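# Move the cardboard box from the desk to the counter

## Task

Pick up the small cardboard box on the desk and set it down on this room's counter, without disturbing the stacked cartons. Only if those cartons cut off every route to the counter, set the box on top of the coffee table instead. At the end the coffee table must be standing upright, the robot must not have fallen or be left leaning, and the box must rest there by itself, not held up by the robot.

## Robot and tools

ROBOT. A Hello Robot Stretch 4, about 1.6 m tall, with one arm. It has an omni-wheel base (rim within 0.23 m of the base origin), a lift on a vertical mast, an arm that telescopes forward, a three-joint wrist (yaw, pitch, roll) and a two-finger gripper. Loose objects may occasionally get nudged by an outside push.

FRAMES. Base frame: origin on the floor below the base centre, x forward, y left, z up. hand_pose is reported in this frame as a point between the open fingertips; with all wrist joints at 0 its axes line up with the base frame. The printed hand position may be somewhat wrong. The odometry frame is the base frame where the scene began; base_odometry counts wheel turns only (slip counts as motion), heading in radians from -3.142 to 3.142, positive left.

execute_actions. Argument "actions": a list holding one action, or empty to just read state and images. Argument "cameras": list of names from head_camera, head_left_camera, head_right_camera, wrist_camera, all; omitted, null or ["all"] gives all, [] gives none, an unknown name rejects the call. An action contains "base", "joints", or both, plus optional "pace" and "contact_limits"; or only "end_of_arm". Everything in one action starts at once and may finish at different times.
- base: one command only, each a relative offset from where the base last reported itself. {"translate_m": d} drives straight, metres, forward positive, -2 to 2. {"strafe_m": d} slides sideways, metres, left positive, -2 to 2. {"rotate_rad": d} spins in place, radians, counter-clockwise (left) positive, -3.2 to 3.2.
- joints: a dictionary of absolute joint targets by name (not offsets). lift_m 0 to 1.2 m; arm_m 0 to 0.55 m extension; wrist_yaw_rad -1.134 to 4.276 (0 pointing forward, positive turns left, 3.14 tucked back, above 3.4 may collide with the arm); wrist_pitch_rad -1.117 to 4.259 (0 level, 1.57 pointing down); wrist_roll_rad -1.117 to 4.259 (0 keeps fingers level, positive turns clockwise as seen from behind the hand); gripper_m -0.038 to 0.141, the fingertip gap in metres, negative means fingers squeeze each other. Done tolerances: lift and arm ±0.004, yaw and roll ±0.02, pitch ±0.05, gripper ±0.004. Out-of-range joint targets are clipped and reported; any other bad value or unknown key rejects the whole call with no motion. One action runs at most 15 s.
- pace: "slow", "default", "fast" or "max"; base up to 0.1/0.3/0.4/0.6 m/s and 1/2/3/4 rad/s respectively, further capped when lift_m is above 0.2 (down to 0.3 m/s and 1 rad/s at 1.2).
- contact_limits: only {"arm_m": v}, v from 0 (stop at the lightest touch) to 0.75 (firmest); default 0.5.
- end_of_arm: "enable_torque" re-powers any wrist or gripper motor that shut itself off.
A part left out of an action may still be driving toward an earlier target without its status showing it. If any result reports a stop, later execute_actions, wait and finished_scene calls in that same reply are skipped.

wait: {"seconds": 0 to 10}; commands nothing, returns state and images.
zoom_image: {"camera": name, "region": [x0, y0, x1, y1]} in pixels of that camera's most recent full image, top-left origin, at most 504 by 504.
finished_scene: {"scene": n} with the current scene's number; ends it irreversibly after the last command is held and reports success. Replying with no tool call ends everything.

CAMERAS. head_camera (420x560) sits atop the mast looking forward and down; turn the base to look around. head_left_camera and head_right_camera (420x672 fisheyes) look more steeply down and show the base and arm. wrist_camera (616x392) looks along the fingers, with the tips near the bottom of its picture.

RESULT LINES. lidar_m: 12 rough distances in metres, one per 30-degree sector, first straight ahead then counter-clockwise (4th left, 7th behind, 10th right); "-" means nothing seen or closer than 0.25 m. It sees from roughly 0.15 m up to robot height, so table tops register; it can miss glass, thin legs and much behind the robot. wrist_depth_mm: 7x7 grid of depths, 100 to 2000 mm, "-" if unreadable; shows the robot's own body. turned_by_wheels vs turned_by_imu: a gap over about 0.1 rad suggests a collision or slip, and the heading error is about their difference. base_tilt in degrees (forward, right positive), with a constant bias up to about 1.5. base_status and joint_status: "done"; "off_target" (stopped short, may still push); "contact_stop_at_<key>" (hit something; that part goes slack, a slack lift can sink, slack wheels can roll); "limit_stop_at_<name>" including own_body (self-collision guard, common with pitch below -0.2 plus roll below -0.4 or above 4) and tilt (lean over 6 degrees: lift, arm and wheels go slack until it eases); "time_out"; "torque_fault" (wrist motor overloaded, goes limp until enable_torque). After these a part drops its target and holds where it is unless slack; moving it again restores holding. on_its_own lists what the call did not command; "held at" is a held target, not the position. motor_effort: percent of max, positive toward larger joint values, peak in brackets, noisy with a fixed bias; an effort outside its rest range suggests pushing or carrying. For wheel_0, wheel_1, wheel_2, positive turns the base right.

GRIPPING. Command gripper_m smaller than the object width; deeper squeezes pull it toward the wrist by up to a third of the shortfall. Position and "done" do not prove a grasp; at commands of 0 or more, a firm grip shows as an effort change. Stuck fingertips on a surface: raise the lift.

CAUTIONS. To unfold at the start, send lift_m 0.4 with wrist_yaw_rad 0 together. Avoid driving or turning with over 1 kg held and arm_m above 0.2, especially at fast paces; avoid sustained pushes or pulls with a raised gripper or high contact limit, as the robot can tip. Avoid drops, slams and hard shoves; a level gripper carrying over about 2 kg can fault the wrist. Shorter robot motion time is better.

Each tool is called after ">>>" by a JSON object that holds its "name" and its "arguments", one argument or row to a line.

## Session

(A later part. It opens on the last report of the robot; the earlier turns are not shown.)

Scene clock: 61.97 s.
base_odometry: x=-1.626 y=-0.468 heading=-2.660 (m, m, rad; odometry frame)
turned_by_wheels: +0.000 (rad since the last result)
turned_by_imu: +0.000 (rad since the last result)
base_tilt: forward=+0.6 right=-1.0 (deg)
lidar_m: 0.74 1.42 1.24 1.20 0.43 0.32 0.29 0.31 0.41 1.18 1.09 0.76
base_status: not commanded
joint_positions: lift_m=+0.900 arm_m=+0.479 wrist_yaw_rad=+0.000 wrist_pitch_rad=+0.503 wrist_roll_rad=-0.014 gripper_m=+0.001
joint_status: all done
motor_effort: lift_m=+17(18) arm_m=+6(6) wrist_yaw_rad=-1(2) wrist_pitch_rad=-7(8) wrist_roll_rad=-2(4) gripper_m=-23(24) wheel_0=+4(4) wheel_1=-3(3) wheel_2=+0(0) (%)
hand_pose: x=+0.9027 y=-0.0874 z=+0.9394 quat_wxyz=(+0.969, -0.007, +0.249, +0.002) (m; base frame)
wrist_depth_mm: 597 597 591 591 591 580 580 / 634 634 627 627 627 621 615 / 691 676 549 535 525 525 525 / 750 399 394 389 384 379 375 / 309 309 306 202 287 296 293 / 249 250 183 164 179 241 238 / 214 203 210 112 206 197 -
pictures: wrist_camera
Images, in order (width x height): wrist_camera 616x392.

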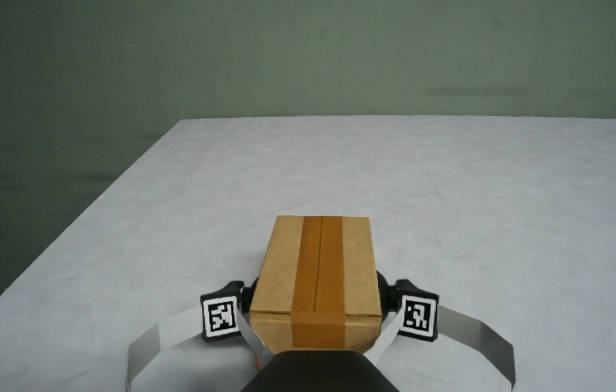

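>>> {"name": "execute_actions", "arguments": {
  "actions": [
    {"joints":{"lift_m":0.891},"pace":"slow"}
  ],
  "cameras": []
}}

>>> {"name": "execute_actions", "arguments": {
  "actions": [
    {"joints":{"gripper_m":0.1}}
  ],
  "cameras": []
}}

>>> {"name": "execute_actions", "arguments": {
  "actions": [
    {"joints":{"arm_m":0.32},"pace":"fast"}
  ],
  "cameras": ["wrist_camera"]
}}

Scene clock: 62.97 s.
base_odometry: x=-1.626 y=-0.468 heading=-2.660 (m, m, rad; odometry frame)
turned_by_wheels: +0.000 (rad since the last result)
turned_by_imu: +0.000 (rad since the last result)
base_tilt: forward=+0.7 right=-0.8 (deg)
lidar_m: 0.75 1.40 1.25 1.20 0.46 0.30 0.28 0.31 0.44 1.19 1.07 0.77
base_status: not commanded
joint_positions: lift_m=+0.891 arm_m=+0.479 wrist_yaw_rad=+0.000 wrist_pitch_rad=+0.503 wrist_roll_rad=-0.014 gripper_m=+0.001
joint_status: all done
motor_effort: lift_m=+17(19) arm_m=+6(6) wrist_yaw_rad=-1(2) wrist_pitch_rad=-8(9) wrist_roll_rad=-3(1) gripper_m=-24(23) wheel_0=+4(4) wheel_1=-3(3) wheel_2=+0(0) (%)
hand_pose: x=+0.9027 y=-0.0874 z=+0.9304 quat_wxyz=(+0.969, -0.007, +0.249, +0.002) (m; base frame)
wrist_depth_mm: 597 603 591 591 585 580 574 / 634 634 634 634 627 621 615 / 691 683 521 512 504 500 500 / 732 379 375 370 366 362 357 / 294 293 293 202 274 282 278 / 237 238 183 164 179 230 228 / 204 193 200 112 196 188 -
pictures: none
No camera images: the call's "cameras" was empty. Leave "cameras" out to get every camera's image.

Scene clock: 64.77 s.
base_odometry: x=-1.626 y=-0.468 heading=-2.660 (m, m, rad; odometry frame)
turned_by_wheels: +0.000 (rad since the last result)
turned_by_imu: -0.001 (rad since the last result)
base_tilt: forward=+0.7 right=-0.9 (deg)
lidar_m: 0.75 1.41 1.26 1.19 0.44 0.30 0.28 0.31 0.43 1.20 1.07 0.78
base_status: not commanded
joint_positions: lift_m=+0.891 arm_m=+0.479 wrist_yaw_rad=+0.000 wrist_pitch_rad=+0.499 wrist_roll_rad=-0.014 gripper_m=+0.100
joint_status: all done
motor_effort: lift_m=+17(17) arm_m=+6(6) wrist_yaw_rad=-2(2) wrist_pitch_rad=+4(9) wrist_roll_rad=-2(3) gripper_m=+2(24) wheel_0=+4(4) wheel_1=-3(3) wheel_2=+0(0) (%)
hand_pose: x=+0.9033 y=-0.0874 z=+0.9315 quat_wxyz=(+0.969, -0.007, +0.247, +0.002) (m; base frame)
wrist_depth_mm: 597 597 591 591 585 580 574 / 634 640 634 627 627 621 609 / 691 676 539 525 521 517 517 / 750 389 384 379 375 370 366 / 300 300 298 214 279 289 283 / 241 242 204 185 191 232 232 / 208 202 203 112 200 195 -
pictures: none
No camera images: the call's "cameras" was empty. Leave "cameras" out to get every camera's image.

Scene clock: 66.10 s.
base_odometry: x=-1.626 y=-0.468 heading=-2.660 (m, m, rad; odometry frame)
turned_by_wheels: +0.000 (rad since the last result)
turned_by_imu: +0.000 (rad since the last result)
base_tilt: forward=+0.7 right=-1.0 (deg)
lidar_m: 0.76 1.40 1.24 1.19 0.44 0.31 0.28 0.30 0.44 1.19 1.06 0.78
base_status: not commanded
joint_positions: lift_m=+0.891 arm_m=+0.321 wrist_yaw_rad=+0.000 wrist_pitch_rad=+0.502 wrist_roll_rad=-0.014 gripper_m=+0.100
joint_status: all done
motor_effort: lift_m=+17(17) arm_m=-5(8) wrist_yaw_rad=-1(3) wrist_pitch_rad=-3(5) wrist_roll_rad=-1(2) gripper_m=+0(0) wheel_0=+4(4) wheel_1=-3(3) wheel_2=+0(0) (%)
hand_pose: x=+0.7448 y=-0.0875 z=+0.9307 quat_wxyz=(+0.969, -0.007, +0.248, +0.002) (m; base frame)
wrist_depth_mm: 741 741 732 732 732 723 715 / 788 788 768 759 750 741 750 / 854 842 525 480 508 504 504 / 917 382 377 332 368 364 359 / 296 297 294 293 289 285 281 / 282 277 202 271 213 263 270 / 1182 338 334 112 325 325 327
pictures: wrist_camera
Images, in order (width x height): wrist_camera 616x392.

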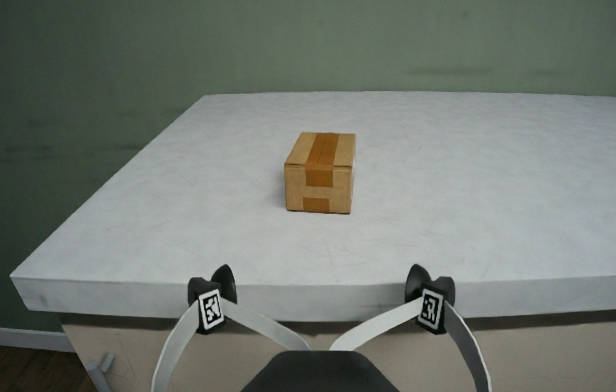

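>>> {"name": "finished_scene", "arguments": {
  "scene": 2
}}

The scene is finished: the task was done.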